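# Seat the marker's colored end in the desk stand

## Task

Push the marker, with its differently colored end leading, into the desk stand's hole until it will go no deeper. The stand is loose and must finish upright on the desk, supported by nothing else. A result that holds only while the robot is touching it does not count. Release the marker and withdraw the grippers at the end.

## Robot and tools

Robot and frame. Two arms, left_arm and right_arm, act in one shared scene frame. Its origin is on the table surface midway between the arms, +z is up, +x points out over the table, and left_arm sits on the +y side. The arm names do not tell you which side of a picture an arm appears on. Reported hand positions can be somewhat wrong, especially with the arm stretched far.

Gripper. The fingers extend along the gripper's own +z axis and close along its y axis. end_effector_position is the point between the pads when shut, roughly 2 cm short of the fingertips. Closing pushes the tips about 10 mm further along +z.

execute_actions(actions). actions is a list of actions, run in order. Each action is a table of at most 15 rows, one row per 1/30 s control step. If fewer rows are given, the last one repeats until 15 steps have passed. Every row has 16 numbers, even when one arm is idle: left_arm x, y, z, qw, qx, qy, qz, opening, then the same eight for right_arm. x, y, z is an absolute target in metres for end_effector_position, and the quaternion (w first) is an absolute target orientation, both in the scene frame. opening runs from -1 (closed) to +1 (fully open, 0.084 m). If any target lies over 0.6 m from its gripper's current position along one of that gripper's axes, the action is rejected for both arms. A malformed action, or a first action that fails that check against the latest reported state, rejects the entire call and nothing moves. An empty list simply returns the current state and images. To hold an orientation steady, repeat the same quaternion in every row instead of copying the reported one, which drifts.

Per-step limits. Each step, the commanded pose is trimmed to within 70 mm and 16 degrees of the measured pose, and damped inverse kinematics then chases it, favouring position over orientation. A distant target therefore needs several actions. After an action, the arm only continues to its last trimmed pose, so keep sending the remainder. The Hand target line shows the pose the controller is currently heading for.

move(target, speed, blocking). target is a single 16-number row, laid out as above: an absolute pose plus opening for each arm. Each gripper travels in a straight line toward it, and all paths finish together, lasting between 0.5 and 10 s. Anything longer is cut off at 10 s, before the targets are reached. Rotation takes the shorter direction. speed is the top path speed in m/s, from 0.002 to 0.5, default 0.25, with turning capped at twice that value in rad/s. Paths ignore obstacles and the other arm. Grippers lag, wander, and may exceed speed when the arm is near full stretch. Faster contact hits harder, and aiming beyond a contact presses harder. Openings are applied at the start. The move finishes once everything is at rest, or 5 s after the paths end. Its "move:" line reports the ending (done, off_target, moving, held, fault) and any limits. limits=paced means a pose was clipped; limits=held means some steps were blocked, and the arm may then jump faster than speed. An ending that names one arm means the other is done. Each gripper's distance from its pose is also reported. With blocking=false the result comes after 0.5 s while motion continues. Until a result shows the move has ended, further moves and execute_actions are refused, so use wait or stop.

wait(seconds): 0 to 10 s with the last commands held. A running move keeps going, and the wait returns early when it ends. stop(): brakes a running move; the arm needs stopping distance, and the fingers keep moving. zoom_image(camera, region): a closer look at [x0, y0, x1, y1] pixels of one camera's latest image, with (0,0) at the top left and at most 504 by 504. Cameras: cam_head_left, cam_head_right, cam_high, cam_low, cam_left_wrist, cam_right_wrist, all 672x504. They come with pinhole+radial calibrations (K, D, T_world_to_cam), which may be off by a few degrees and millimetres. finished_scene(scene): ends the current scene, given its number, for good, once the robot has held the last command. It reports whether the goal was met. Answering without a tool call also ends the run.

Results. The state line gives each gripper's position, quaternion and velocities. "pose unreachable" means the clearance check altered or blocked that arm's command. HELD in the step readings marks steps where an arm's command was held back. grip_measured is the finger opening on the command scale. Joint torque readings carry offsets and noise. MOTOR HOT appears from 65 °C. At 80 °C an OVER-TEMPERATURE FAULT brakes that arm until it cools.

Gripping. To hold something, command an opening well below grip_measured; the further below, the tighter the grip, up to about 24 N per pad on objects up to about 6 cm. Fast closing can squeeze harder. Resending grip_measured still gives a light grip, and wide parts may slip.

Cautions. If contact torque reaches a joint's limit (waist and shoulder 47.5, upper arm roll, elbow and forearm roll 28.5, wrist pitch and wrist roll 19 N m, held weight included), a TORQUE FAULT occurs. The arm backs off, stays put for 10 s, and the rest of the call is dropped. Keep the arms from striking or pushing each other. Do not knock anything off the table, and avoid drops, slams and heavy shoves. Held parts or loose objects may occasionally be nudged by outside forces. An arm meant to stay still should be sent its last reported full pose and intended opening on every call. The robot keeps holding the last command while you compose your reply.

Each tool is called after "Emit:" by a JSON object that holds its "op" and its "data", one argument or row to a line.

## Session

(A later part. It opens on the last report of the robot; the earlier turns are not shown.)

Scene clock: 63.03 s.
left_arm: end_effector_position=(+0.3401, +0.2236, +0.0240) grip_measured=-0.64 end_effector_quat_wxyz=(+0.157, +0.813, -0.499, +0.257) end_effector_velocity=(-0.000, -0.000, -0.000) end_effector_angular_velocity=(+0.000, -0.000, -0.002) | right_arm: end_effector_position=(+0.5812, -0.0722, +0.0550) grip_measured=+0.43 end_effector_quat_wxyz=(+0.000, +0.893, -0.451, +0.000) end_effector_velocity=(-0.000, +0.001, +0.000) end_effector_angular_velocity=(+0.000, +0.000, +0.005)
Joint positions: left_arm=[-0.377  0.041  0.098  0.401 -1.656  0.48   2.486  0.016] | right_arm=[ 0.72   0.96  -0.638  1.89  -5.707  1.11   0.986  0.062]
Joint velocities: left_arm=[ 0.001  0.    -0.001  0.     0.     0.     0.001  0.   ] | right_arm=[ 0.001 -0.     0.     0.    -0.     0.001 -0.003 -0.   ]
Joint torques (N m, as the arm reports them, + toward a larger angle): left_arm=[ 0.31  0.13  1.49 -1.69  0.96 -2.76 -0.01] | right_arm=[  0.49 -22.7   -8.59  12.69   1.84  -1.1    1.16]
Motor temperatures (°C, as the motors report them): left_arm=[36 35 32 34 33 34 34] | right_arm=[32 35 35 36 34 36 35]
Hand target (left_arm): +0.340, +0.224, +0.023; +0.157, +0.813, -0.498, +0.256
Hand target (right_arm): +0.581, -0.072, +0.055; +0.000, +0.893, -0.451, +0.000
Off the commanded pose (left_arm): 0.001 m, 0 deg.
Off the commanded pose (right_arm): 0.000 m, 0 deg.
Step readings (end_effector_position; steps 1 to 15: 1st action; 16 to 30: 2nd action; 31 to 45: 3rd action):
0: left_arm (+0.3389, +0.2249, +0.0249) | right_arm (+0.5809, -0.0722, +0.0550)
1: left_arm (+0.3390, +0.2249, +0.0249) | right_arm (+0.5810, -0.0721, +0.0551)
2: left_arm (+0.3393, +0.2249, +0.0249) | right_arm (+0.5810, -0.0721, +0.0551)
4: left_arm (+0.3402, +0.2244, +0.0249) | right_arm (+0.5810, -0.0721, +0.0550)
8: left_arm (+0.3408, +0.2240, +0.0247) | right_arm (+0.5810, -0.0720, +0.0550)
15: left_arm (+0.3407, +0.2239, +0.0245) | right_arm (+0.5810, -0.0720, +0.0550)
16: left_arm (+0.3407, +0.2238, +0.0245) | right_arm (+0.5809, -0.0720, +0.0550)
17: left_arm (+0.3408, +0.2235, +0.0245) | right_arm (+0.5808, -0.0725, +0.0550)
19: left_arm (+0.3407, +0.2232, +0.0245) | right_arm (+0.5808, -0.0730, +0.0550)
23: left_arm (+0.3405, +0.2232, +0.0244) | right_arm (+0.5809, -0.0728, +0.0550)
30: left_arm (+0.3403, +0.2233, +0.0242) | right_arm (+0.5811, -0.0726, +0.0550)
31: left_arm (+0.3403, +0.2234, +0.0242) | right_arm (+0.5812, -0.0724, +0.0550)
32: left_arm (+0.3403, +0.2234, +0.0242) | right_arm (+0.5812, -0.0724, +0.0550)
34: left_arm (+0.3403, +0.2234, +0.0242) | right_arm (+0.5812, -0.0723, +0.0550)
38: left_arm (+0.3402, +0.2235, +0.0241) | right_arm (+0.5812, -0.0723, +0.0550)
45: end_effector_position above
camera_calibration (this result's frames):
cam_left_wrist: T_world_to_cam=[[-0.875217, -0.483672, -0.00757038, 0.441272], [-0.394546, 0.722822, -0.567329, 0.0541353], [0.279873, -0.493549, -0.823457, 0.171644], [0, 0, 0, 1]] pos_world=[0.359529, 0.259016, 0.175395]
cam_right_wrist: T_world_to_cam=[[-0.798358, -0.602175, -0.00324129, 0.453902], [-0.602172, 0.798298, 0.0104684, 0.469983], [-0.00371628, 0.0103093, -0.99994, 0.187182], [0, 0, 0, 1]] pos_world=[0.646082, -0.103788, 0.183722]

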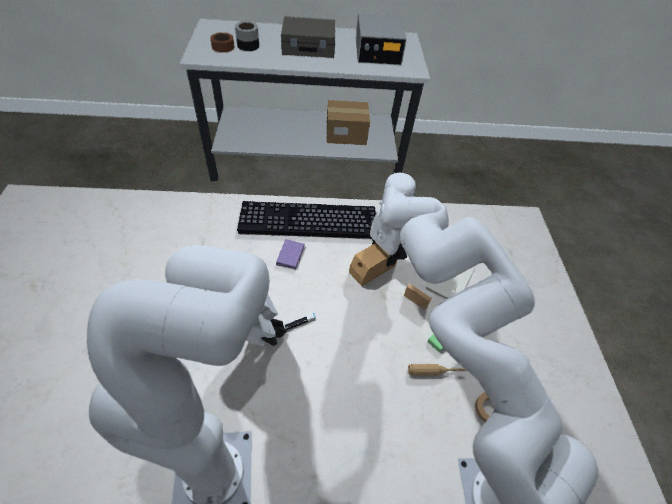

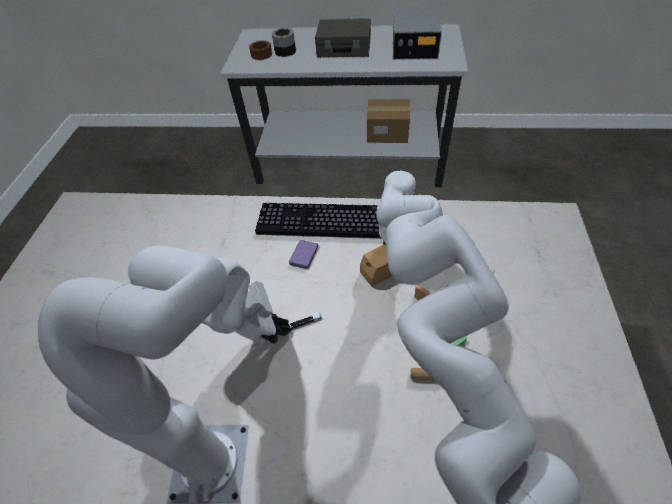

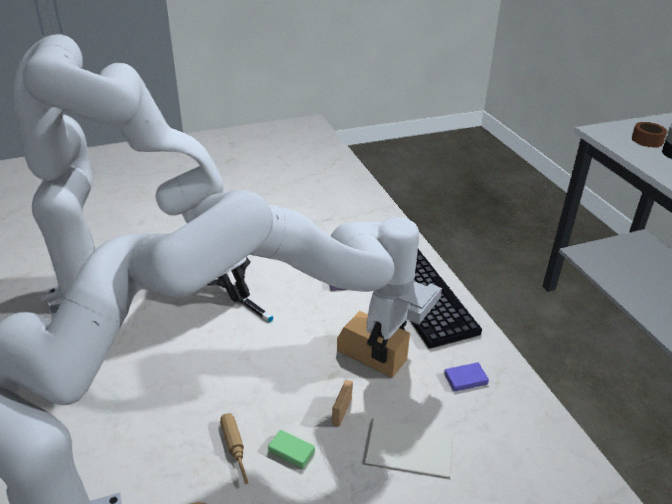

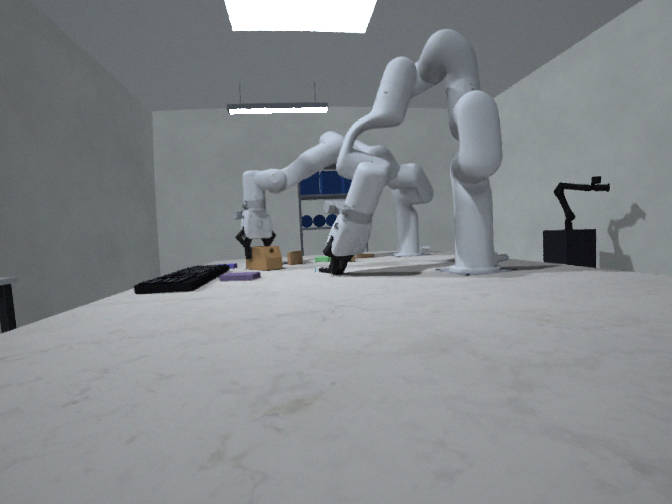

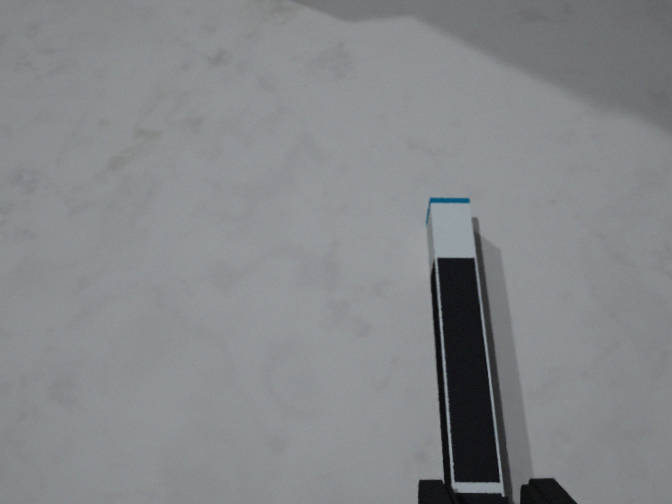

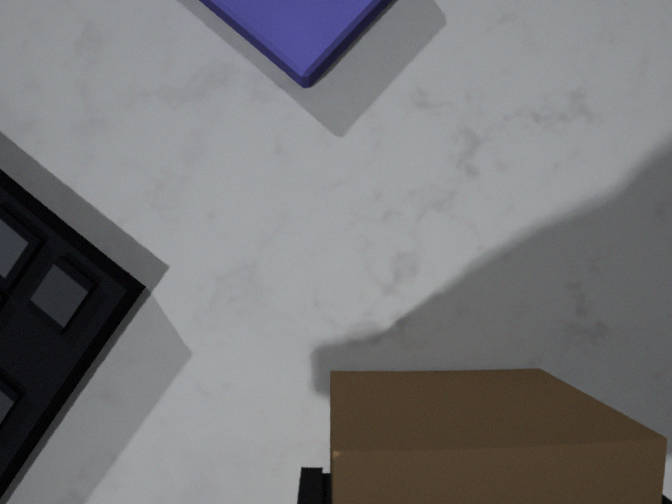

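Emit:
{"op": "move", "data": {
  "target": [0.345,0.22,0.07,0.1571,0.8131,-0.4983,0.2564,-1,0.581,-0.072,0.055,0,0.8926,-0.4509,0,-0.3],
  "speed": 0.1
}}

Emit:
{"op": "move", "data": {
  "target": [0.437,0.124,0.132,0.0588,0.8849,-0.4470,0.1165,-1,0.581,-0.072,0.055,0,0.8926,-0.4509,0,-0.3],
  "speed": 0.12
}}

Scene clock: 72.70 s.
left_arm: end_effector_position=(+0.3450, +0.2201, +0.0698) grip_measured=-0.64 end_effector_quat_wxyz=(+0.157, +0.813, -0.498, +0.257) end_effector_velocity=(+0.000, -0.000, +0.002) end_effector_angular_velocity=(+0.001, +0.003, -0.003) | right_arm: end_effector_position=(+0.5810, -0.0720, +0.0550) grip_measured=+0.42 end_effector_quat_wxyz=(-0.000, +0.893, -0.451, -0.000) end_effector_velocity=(-0.000, +0.001, +0.000) end_effector_angular_velocity=(-0.001, +0.001, +0.003)
Joint positions: left_arm=[-0.378 -0.143  0.091  0.356 -1.383  0.467  2.178  0.016] | right_arm=[ 0.72   0.96  -0.638  1.89  -5.707  1.11   0.986  0.062]
Joint velocities: left_arm=[ 0.004 -0.007 -0.001  0.     0.025  0.004 -0.023 -0.   ] | right_arm=[ 0.001 -0.     0.     0.001 -0.001  0.002 -0.001 -0.   ]
Joint torques (N m, as the arm reports them, + toward a larger angle): left_arm=[ -0.76 -11.32  -0.14   8.29   0.14  -0.72  -0.31] | right_arm=[ -3.64 -22.45 -12.56  11.71   0.66  -1.43   0.66]
Motor temperatures (°C, as the motors report them): left_arm=[36 35 32 34 33 35 34] | right_arm=[32 35 35 36 34 36 35]
Hand target (left_arm): +0.345, +0.220, +0.070; +0.157, +0.813, -0.498, +0.257
Hand target (right_arm): +0.581, -0.072, +0.055; -0.000, +0.893, -0.451, -0.000
Off the commanded pose (left_arm): 0.000 m, 0 deg.
Off the commanded pose (right_arm): 0.000 m, 0 deg.
move: done
camera_calibration (this result's frames):
cam_left_wrist: T_world_to_cam=[[-0.874617, -0.484757, -0.00752874, 0.444275], [-0.395784, 0.722884, -0.566386, 0.0849515], [0.280002, -0.492391, -0.824105, 0.206039], [0, 0, 0, 1]] pos_world=[0.364502, 0.255407, 0.221258]
cam_right_wrist: T_world_to_cam=[[-0.798159, -0.602439, -0.00303456, 0.453765], [-0.602432, 0.798096, 0.0109269, 0.469769], [-0.00416091, 0.0105495, -0.999936, 0.187491], [0, 0, 0, 1]] pos_world=[0.645961, -0.103533, 0.183722]

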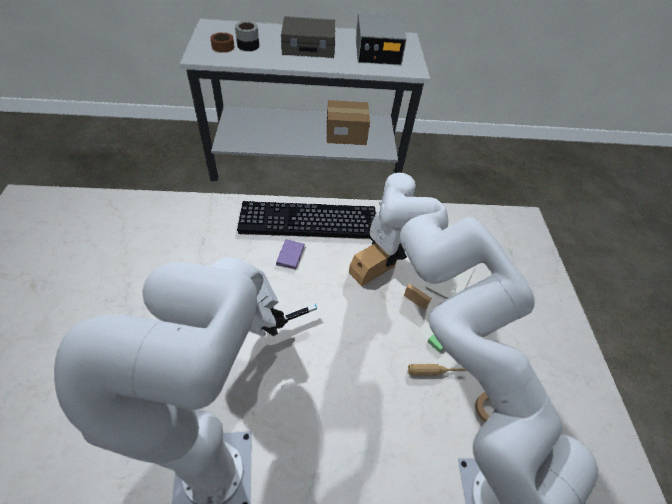

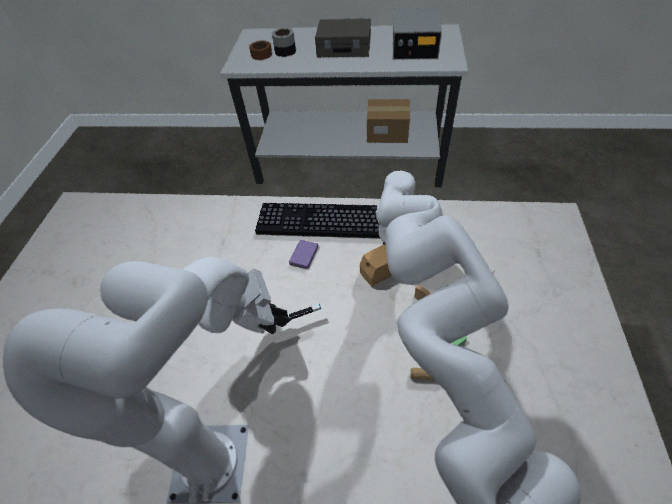

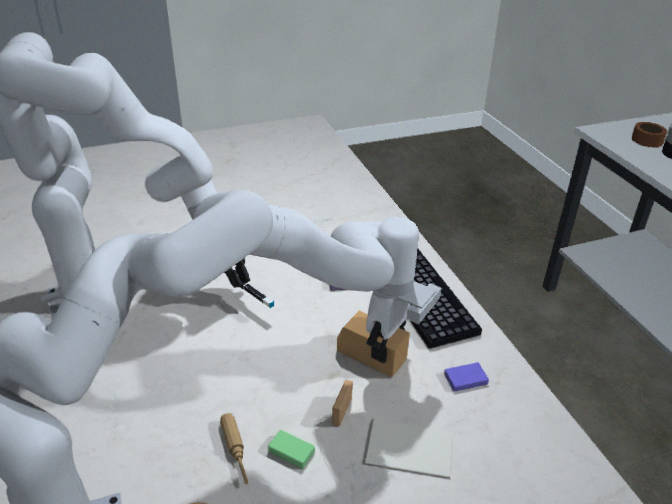

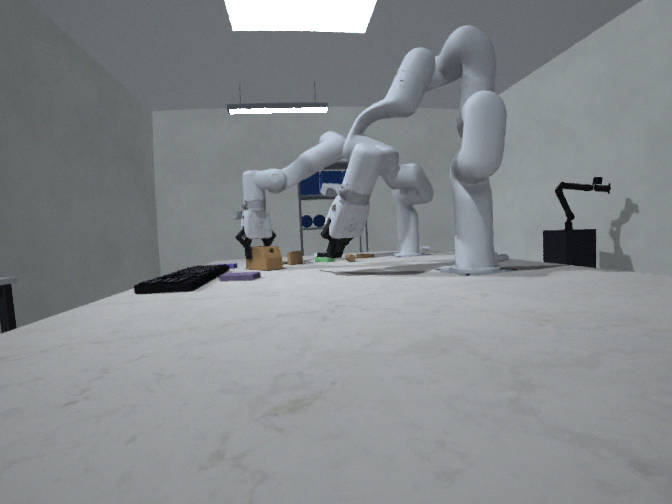

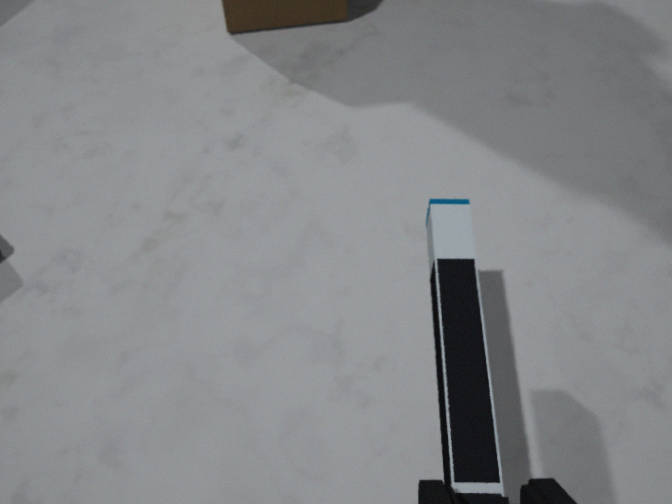

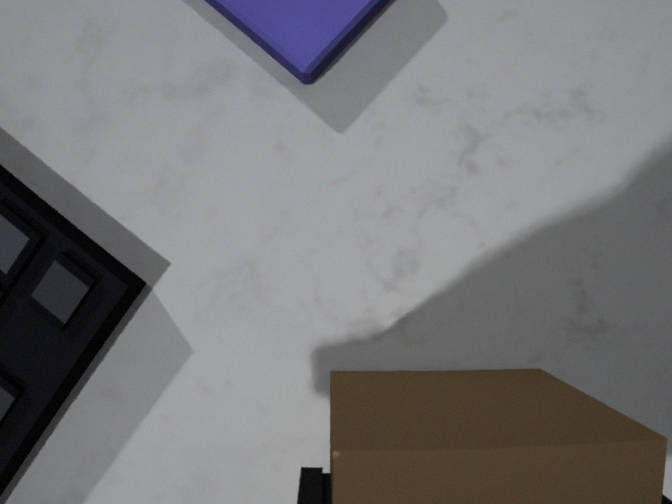

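Scene clock: 74.83 s.
left_arm: end_effector_position=(+0.4366, +0.1228, +0.1324) grip_measured=-0.64 end_effector_quat_wxyz=(+0.060, +0.885, -0.447, +0.118) end_effector_velocity=(+0.001, -0.003, +0.001) end_effector_angular_velocity=(+0.007, +0.003, -0.000) | right_arm: end_effector_position=(+0.5810, -0.0720, +0.0550) grip_measured=+0.42 end_effector_quat_wxyz=(+0.000, +0.893, -0.451, +0.000) end_effector_velocity=(+0.001, -0.001, +0.000) end_effector_angular_velocity=(-0.001, -0.002, -0.003)
Joint positions: left_arm=[-0.401  0.035 -0.116  0.784 -0.253  0.531  0.723  0.016] | right_arm=[ 0.72   0.96  -0.638  1.89  -5.707  1.11   0.986  0.062]
Joint velocities: left_arm=[-0.003  0.004 -0.002  0.011  0.018  0.01  -0.02  -0.   ] | right_arm=[-0.001  0.    -0.001 -0.     0.    -0.002  0.001 -0.   ]
Joint torques (N m, as the arm reports them, + toward a larger angle): left_arm=[ -0.38 -19.32  -0.03  10.72   0.23  -1.63  -0.03] | right_arm=[ -3.24 -23.2  -12.69  11.74   0.71  -1.07   1.05]
Motor temperatures (°C, as the motors report them): left_arm=[36 35 32 34 33 35 34] | right_arm=[32 35 35 36 34 36 35]
Hand target (left_arm): +0.437, +0.123, +0.133; +0.060, +0.885, -0.447, +0.118
Hand target (right_arm): +0.581, -0.072, +0.055; +0.000, +0.893, -0.451, +0.000
Off the commanded pose (left_arm): 0.001 m, 0 deg.
Off the commanded pose (right_arm): 0.000 m, 0 deg.
move: done
camera_calibration (this result's frames):
cam_left_wrist: T_world_to_cam=[[-0.786964, -0.616758, -0.0172385, 0.456881], [-0.593058, 0.763839, -0.25462, 0.26676], [0.170206, -0.190153, -0.966888, 0.213742], [0, 0, 0, 1]] pos_world=[0.481373, 0.118667, 0.282463]
cam_right_wrist: T_world_to_cam=[[-0.79822, -0.602359, -0.00304182, 0.453788], [-0.602352, 0.798157, 0.0108231, 0.469817], [-0.00409154, 0.0104715, -0.999937, 0.187446], [0, 0, 0, 1]] pos_world=[0.645985, -0.103607, 0.18373]

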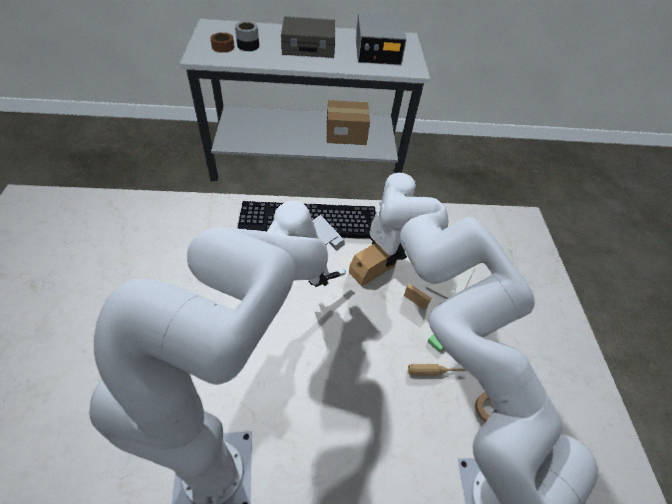

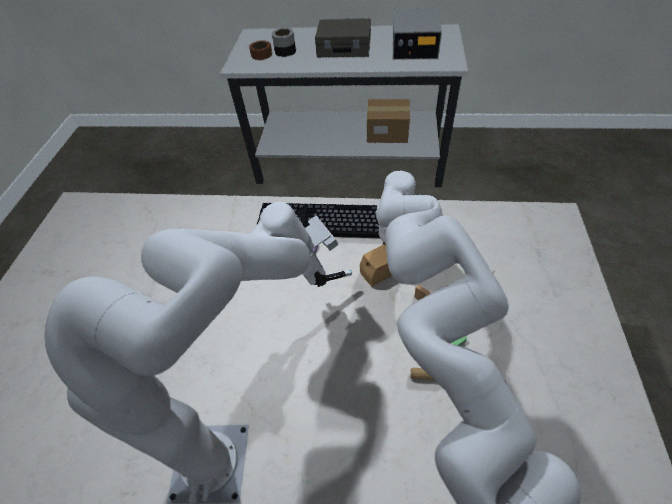

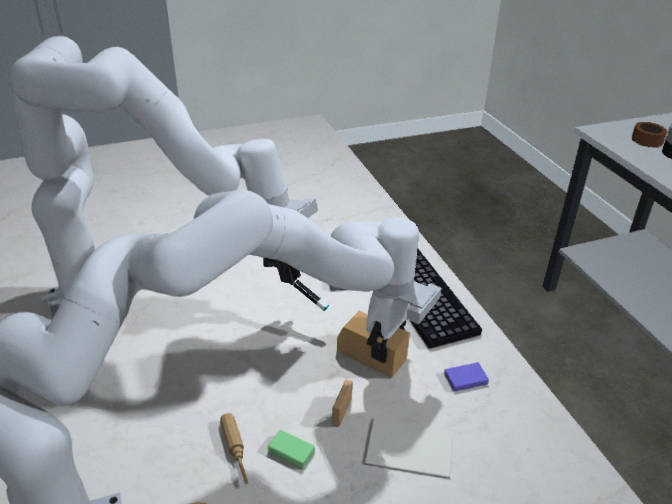

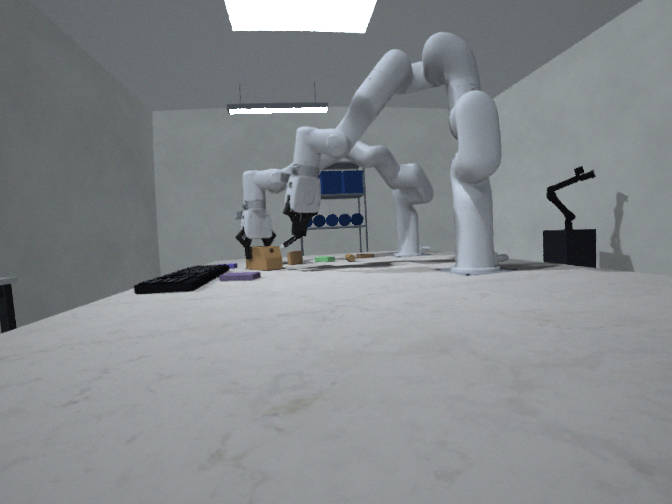

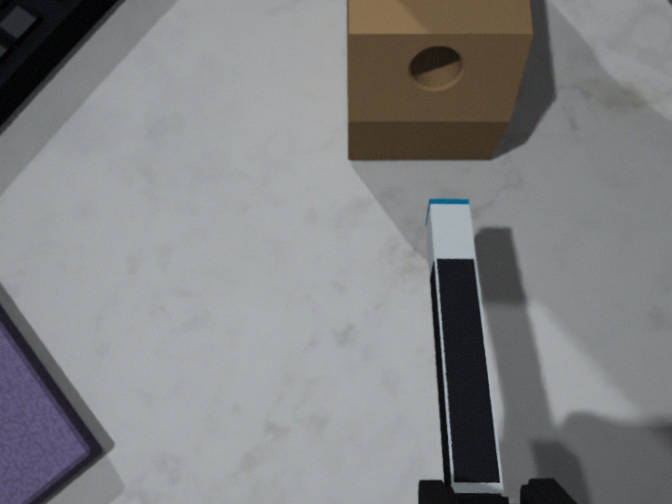

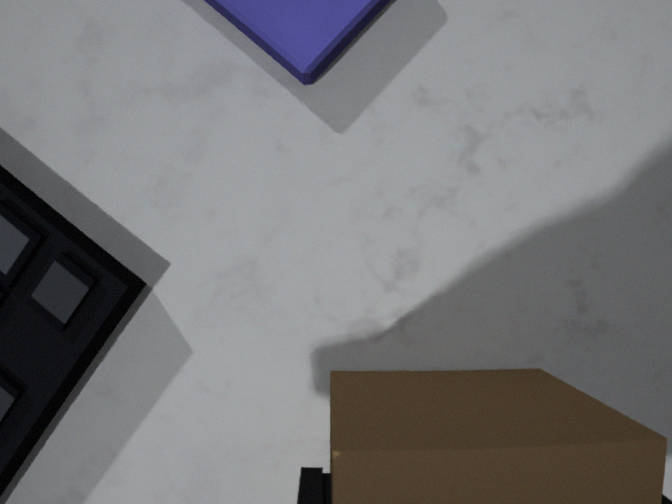

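Emit:
{"op": "zoom_image", "data": {
  "camera": "cam_left_wrist",
  "region": [320, 0, 572, 252]
}}

Emit:
{"op": "zoom_image", "data": {
  "camera": "cam_low",
  "region": [235, 210, 325, 280]
}}

Region (320, 0, 572, 252) of cam_left_wrist's 672x504 image, scaled by 2.000, with more detail than that image has.

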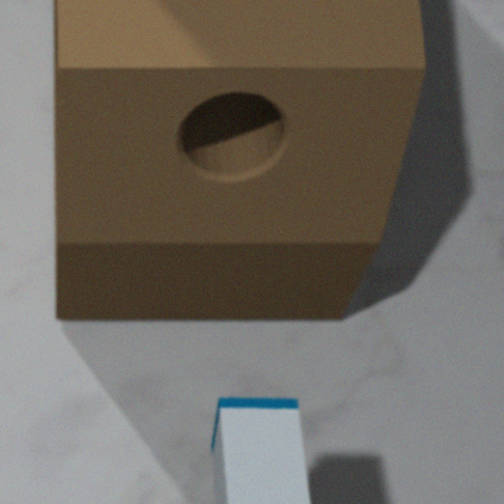

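Region (235, 210, 325, 280) of cam_low's 672x504 image, scaled by 5.600, with more detail than that image has.

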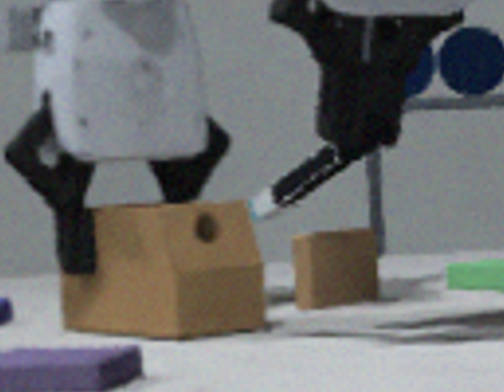

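Emit:
{"op": "move", "data": {
  "target": [0.4589,0.092,0.1345,0.0578,0.8888,-0.4393,0.1170,-1,0.581,-0.072,0.055,0,0.8926,-0.4509,0,-0.3],
  "speed": 0.05
}}

Emit:
{"op": "zoom_image", "data": {
  "camera": "cam_left_wrist",
  "region": [320, 60, 572, 312]
}}

Emit:
{"op": "zoom_image", "data": {
  "camera": "cam_low",
  "region": [245, 220, 305, 270]
}}

Scene clock: 98.10 s.
left_arm: end_effector_position=(+0.4586, +0.0920, +0.1345) grip_measured=-0.64 end_effector_quat_wxyz=(+0.058, +0.889, -0.439, +0.117) end_effector_velocity=(+0.002, -0.001, +0.000) end_effector_angular_velocity=(+0.001, -0.000, +0.002) | right_arm: end_effector_position=(+0.5810, -0.0720, +0.0550) grip_measured=+0.42 end_effector_quat_wxyz=(+0.000, +0.893, -0.451, +0.000) end_effector_velocity=(+0.000, +0.000, +0.000) end_effector_angular_velocity=(+0.000, -0.001, +0.001)
Joint positions: left_arm=[-0.43   0.129 -0.128  0.906 -0.192  0.551  0.614  0.016] | right_arm=[ 0.72   0.96  -0.638  1.89  -5.707  1.11   0.986  0.062]
Joint velocities: left_arm=[-0.     0.004  0.     0.007  0.004  0.002 -0.005 -0.   ] | right_arm=[ 0.    -0.    -0.     0.     0.     0.    -0.001  0.   ]
Joint torques (N m, as the arm reports them, + toward a larger angle): left_arm=[ -0.26 -21.65  -0.48  10.81   0.44  -1.96  -0.04] | right_arm=[ -1.95 -22.89 -12.01  11.97   0.23  -1.01   0.73]
Motor temperatures (°C, as the motors report them): left_arm=[36 36 32 35 33 35 34] | right_arm=[32 35 35 36 34 37 35]
Hand target (left_arm): +0.459, +0.092, +0.135; +0.058, +0.889, -0.439, +0.117
Hand target (right_arm): +0.581, -0.072, +0.055; -0.000, +0.893, -0.451, +0.000
Off the commanded pose (left_arm): 0.000 m, 0 deg.
Off the commanded pose (right_arm): 0.000 m, 0 deg.
move: done
camera_calibration (this result's frames):
cam_left_wrist: T_world_to_cam=[[-0.7758, -0.630736, -0.0175401, 0.451498], [-0.607314, 0.753956, -0.25044, 0.310796], [0.171186, -0.183639, -0.967973, 0.205301], [0, 0, 0, 1]] pos_world=[0.503878, 0.0881502, 0.284481]
cam_right_wrist: T_world_to_cam=[[-0.798194, -0.602393, -0.00303984, 0.453779], [-0.602387, 0.79813, 0.0108745, 0.469795], [-0.00412451, 0.0105111, -0.999936, 0.187468], [0, 0, 0, 1]] pos_world=[0.645975, -0.103575, 0.183727]

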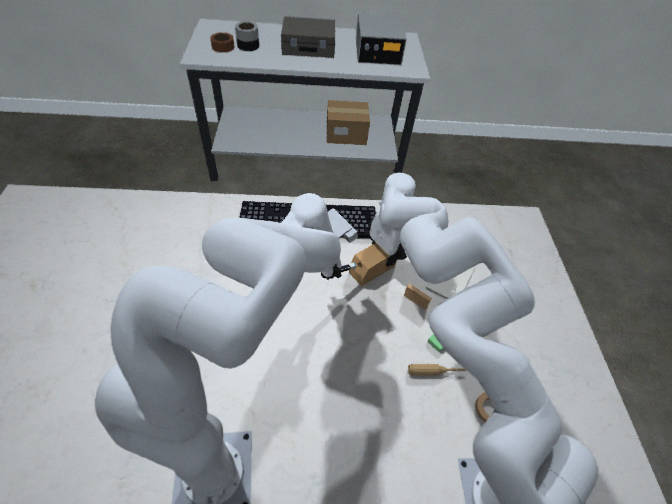

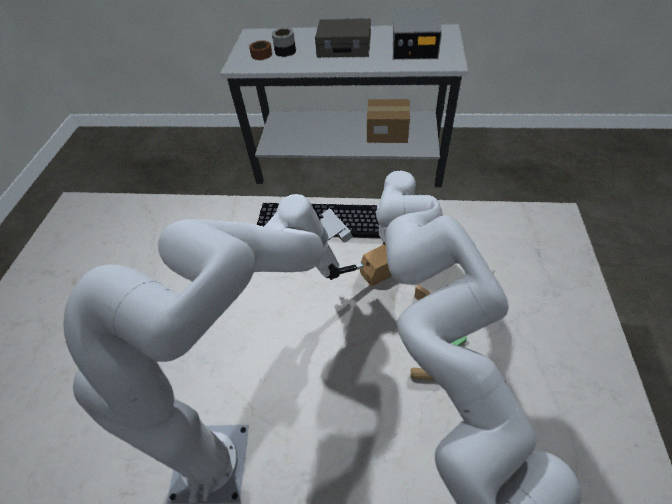

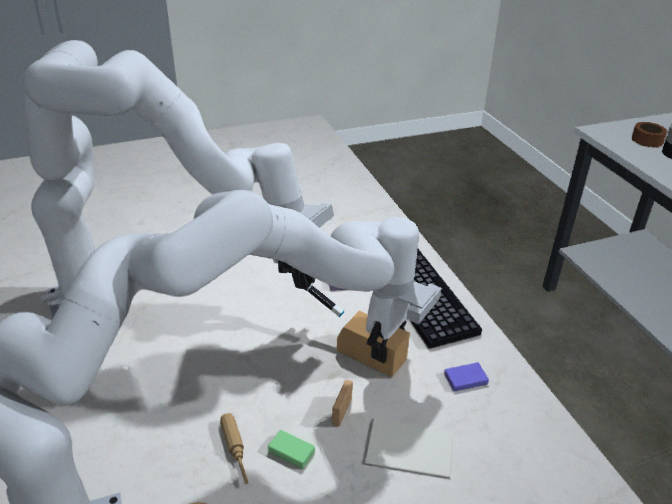

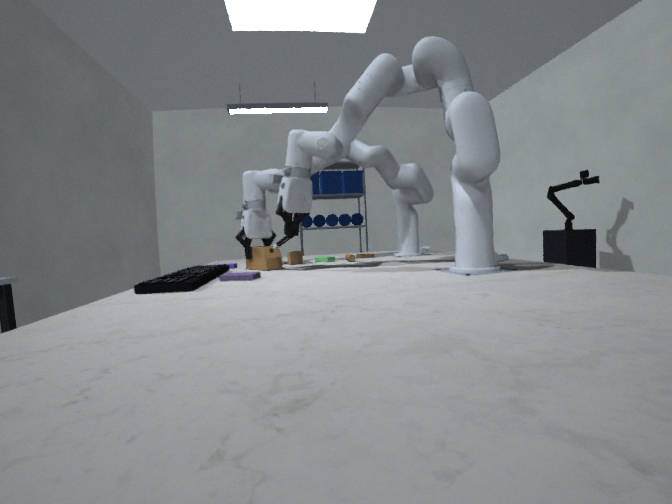

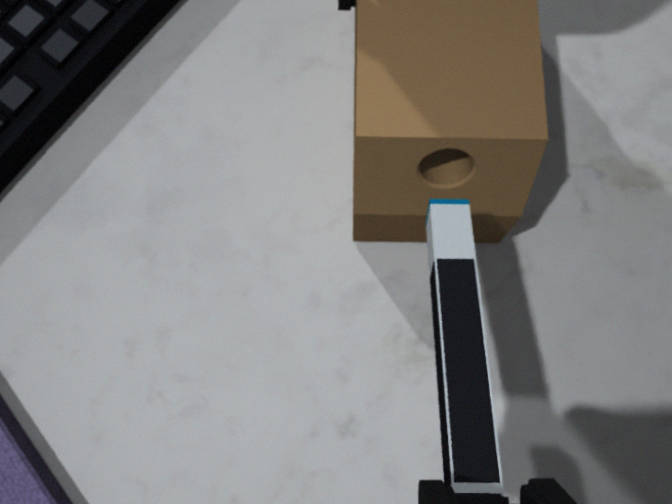

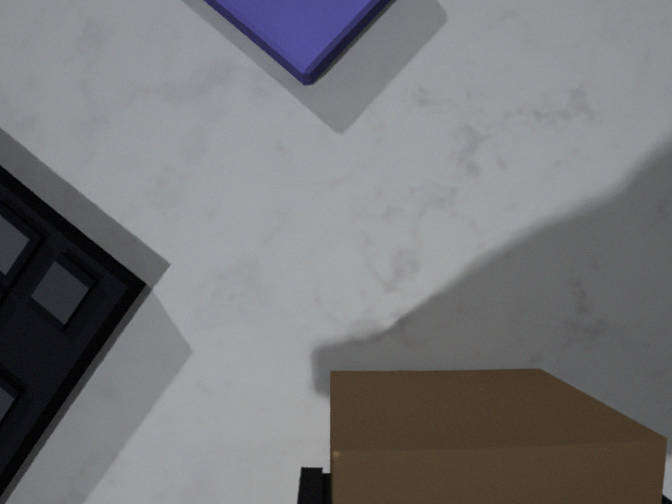

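Region (320, 60, 572, 312) of cam_left_wrist's 672x504 image, scaled by 2.000, with more detail than that image has.

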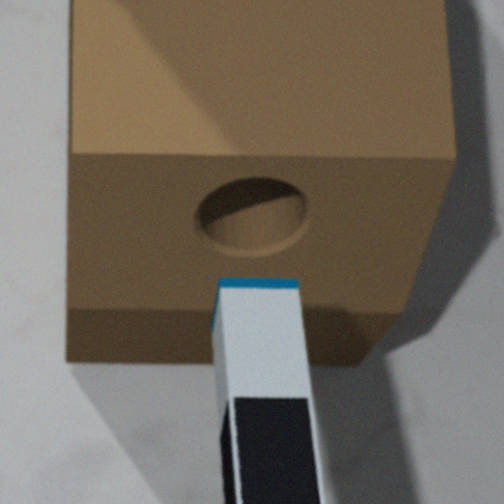

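Region (245, 220, 305, 270) of cam_low's 672x504 image, scaled by 8.400, with more detail than that image has.

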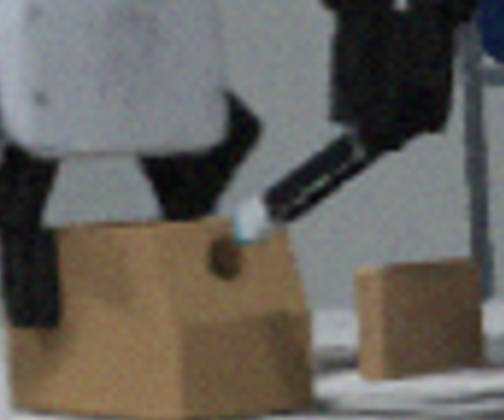

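Emit:
{"op": "move", "data": {
  "target": [0.4629,0.0843,0.1287,0.0578,0.8888,-0.4393,0.1170,-1,0.581,-0.072,0.055,0,0.8926,-0.4509,0,-0.3],
  "speed": 0.02
}}

Emit:
{"op": "zoom_image", "data": {
  "camera": "cam_left_wrist",
  "region": [380, 140, 520, 260]
}}

Emit:
{"op": "zoom_image", "data": {
  "camera": "cam_low",
  "region": [255, 230, 295, 265]
}}

Emit:
{"op": "zoom_image", "data": {
  "camera": "cam_head_right",
  "region": [335, 245, 395, 290]
}}

Emit:
{"op": "zoom_image", "data": {
  "camera": "cam_high",
  "region": [300, 280, 380, 350]
}}

Scene clock: 116.73 s.
left_arm: end_effector_position=(+0.4628, +0.0844, +0.1288) grip_measured=-0.64 end_effector_quat_wxyz=(+0.058, +0.889, -0.439, +0.117) end_effector_velocity=(+0.002, -0.000, +0.000) end_effector_angular_velocity=(-0.001, -0.002, +0.004) | right_arm: end_effector_position=(+0.5810, -0.0720, +0.0550) grip_measured=+0.42 end_effector_quat_wxyz=(+0.000, +0.893, -0.451, +0.000) end_effector_velocity=(+0.000, -0.001, +0.000) end_effector_angular_velocity=(-0.001, +0.000, +0.001)
Joint positions: left_arm=[-0.438  0.16  -0.13   0.927 -0.181  0.539  0.597  0.016] | right_arm=[ 0.72   0.96  -0.638  1.89  -5.707  1.11   0.986  0.062]
Joint velocities: left_arm=[-0.     0.004  0.001  0.005  0.002 -0.002 -0.004 -0.   ] | right_arm=[-0.001 -0.    -0.001  0.001 -0.001  0.002 -0.001  0.   ]
Joint torques (N m, as the arm reports them, + toward a larger angle): left_arm=[ -1.11 -21.46  -0.73  10.55   0.46  -1.9    0.04] | right_arm=[ -2.19 -22.78 -11.77  11.31   0.65  -0.79   0.69]
Motor temperatures (°C, as the motors report them): left_arm=[36 36 32 35 33 35 34] | right_arm=[32 35 35 36 34 37 35]
Hand target (left_arm): +0.463, +0.084, +0.129; +0.058, +0.889, -0.439, +0.117
Hand target (right_arm): +0.581, -0.072, +0.055; +0.000, +0.893, -0.451, +0.000
Off the commanded pose (left_arm): 0.000 m, 0 deg.
Off the commanded pose (right_arm): 0.000 m, 0 deg.
move: done
camera_calibration (this result's frames):
cam_left_wrist: T_world_to_cam=[[-0.77583, -0.630688, -0.0179094, 0.449878], [-0.607239, 0.754089, -0.250221, 0.317615], [0.171317, -0.183254, -0.968023, 0.197547], [0, 0, 0, 1]] pos_world=[0.508054, 0.080424, 0.278761]
cam_right_wrist: T_world_to_cam=[[-0.798186, -0.602404, -0.0030433, 0.453778], [-0.602397, 0.798122, 0.0108837, 0.46979], [-0.00412747, 0.0105205, -0.999936, 0.187471], [0, 0, 0, 1]] pos_world=[0.645973, -0.103565, 0.183727]

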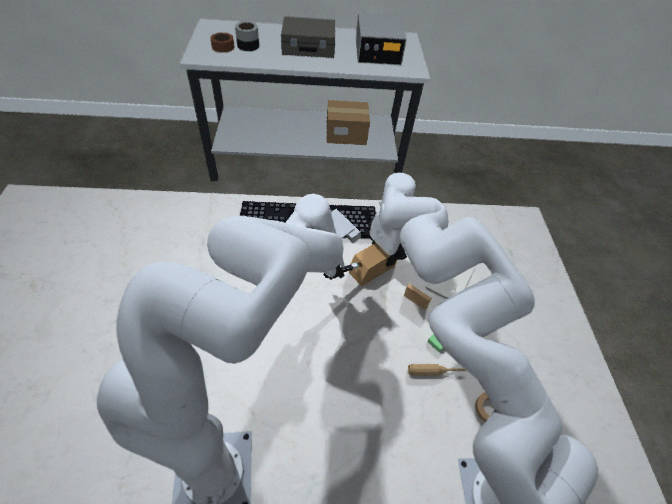

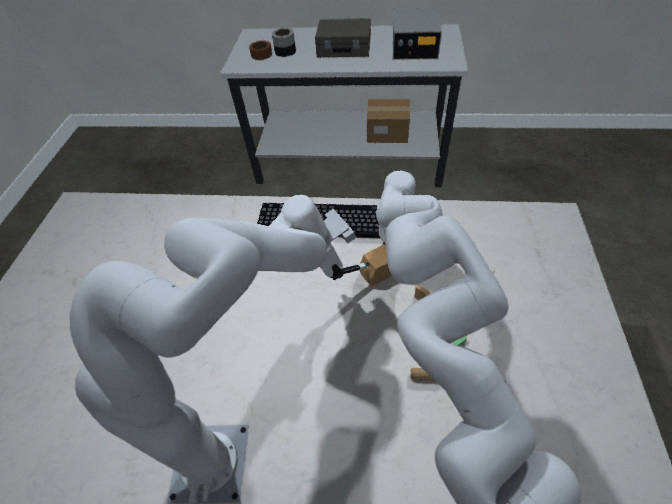

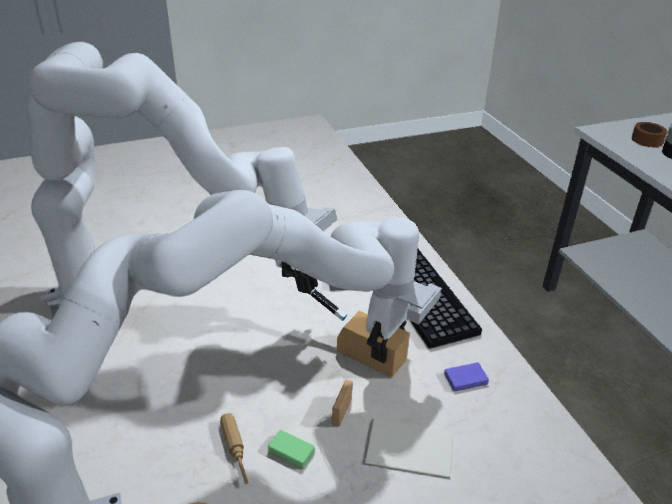

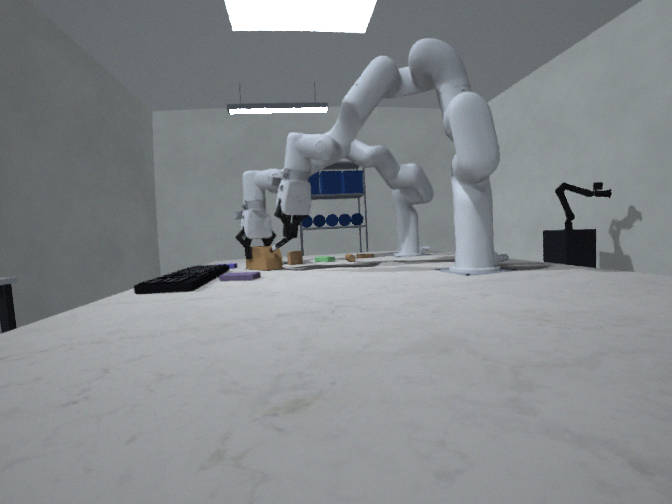

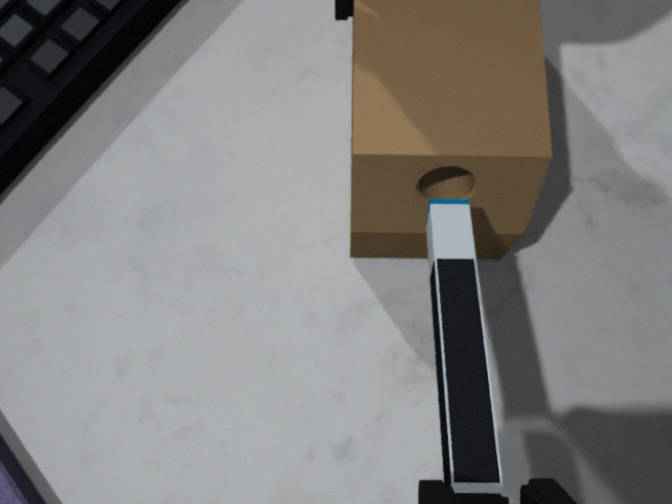

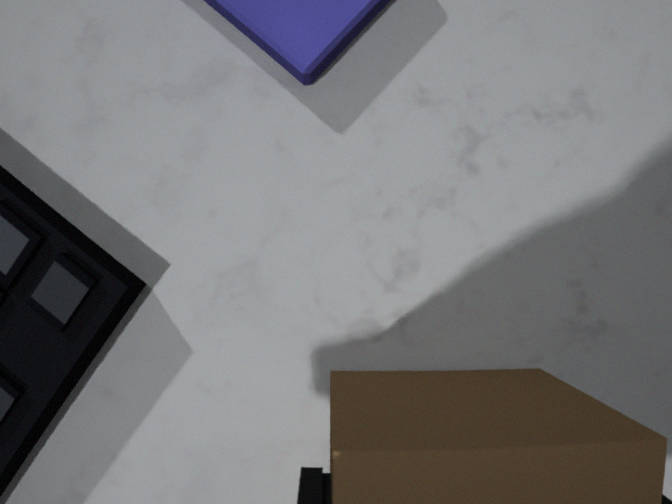

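Region (380, 140, 520, 260) of cam_left_wrist's 672x504 image, scaled by 3.600, with more detail than that image has; it fills the top 432 rows of this view, and the rest is white.

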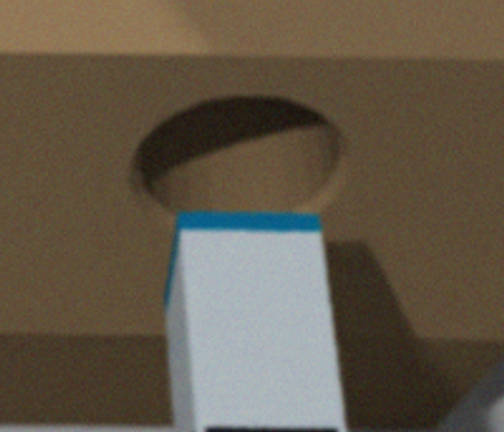

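Region (255, 230, 295, 265) of cam_low's 672x504 image, scaled by 12.600, with more detail than that image has; it fills the top 441 rows of this view, and the rest is white.

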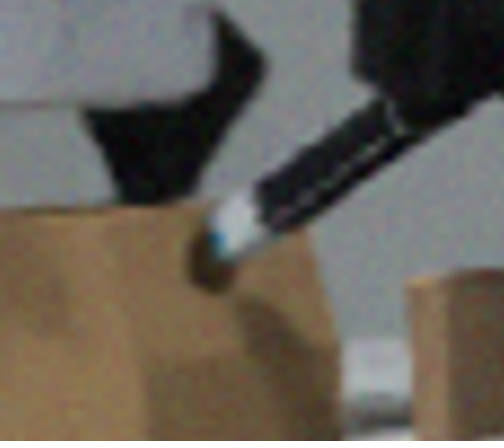

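Region (335, 245, 395, 290) of cam_head_right's 672x504 image, scaled by 8.400, with more detail than that image has; it fills the top 378 rows of this view, and the rest is white.

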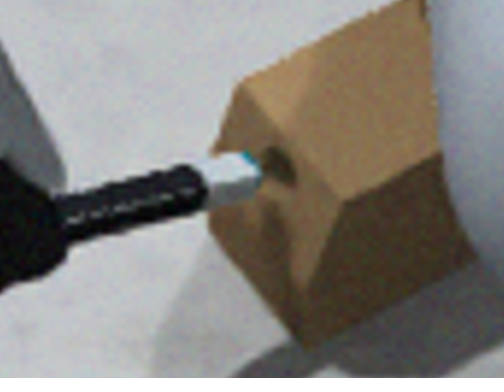

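Region (300, 280, 380, 350) of cam_high's 672x504 image, scaled by 6.300, with more detail than that image has; it fills the top 441 rows of this view, and the rest is white.

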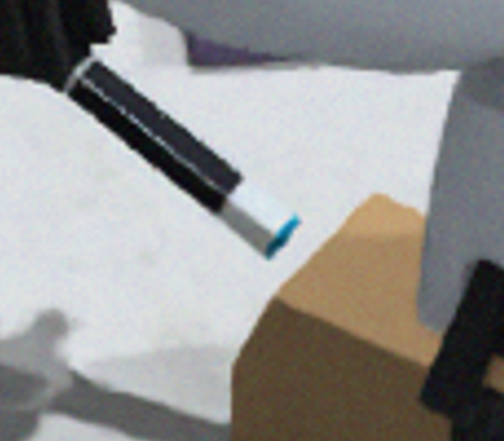

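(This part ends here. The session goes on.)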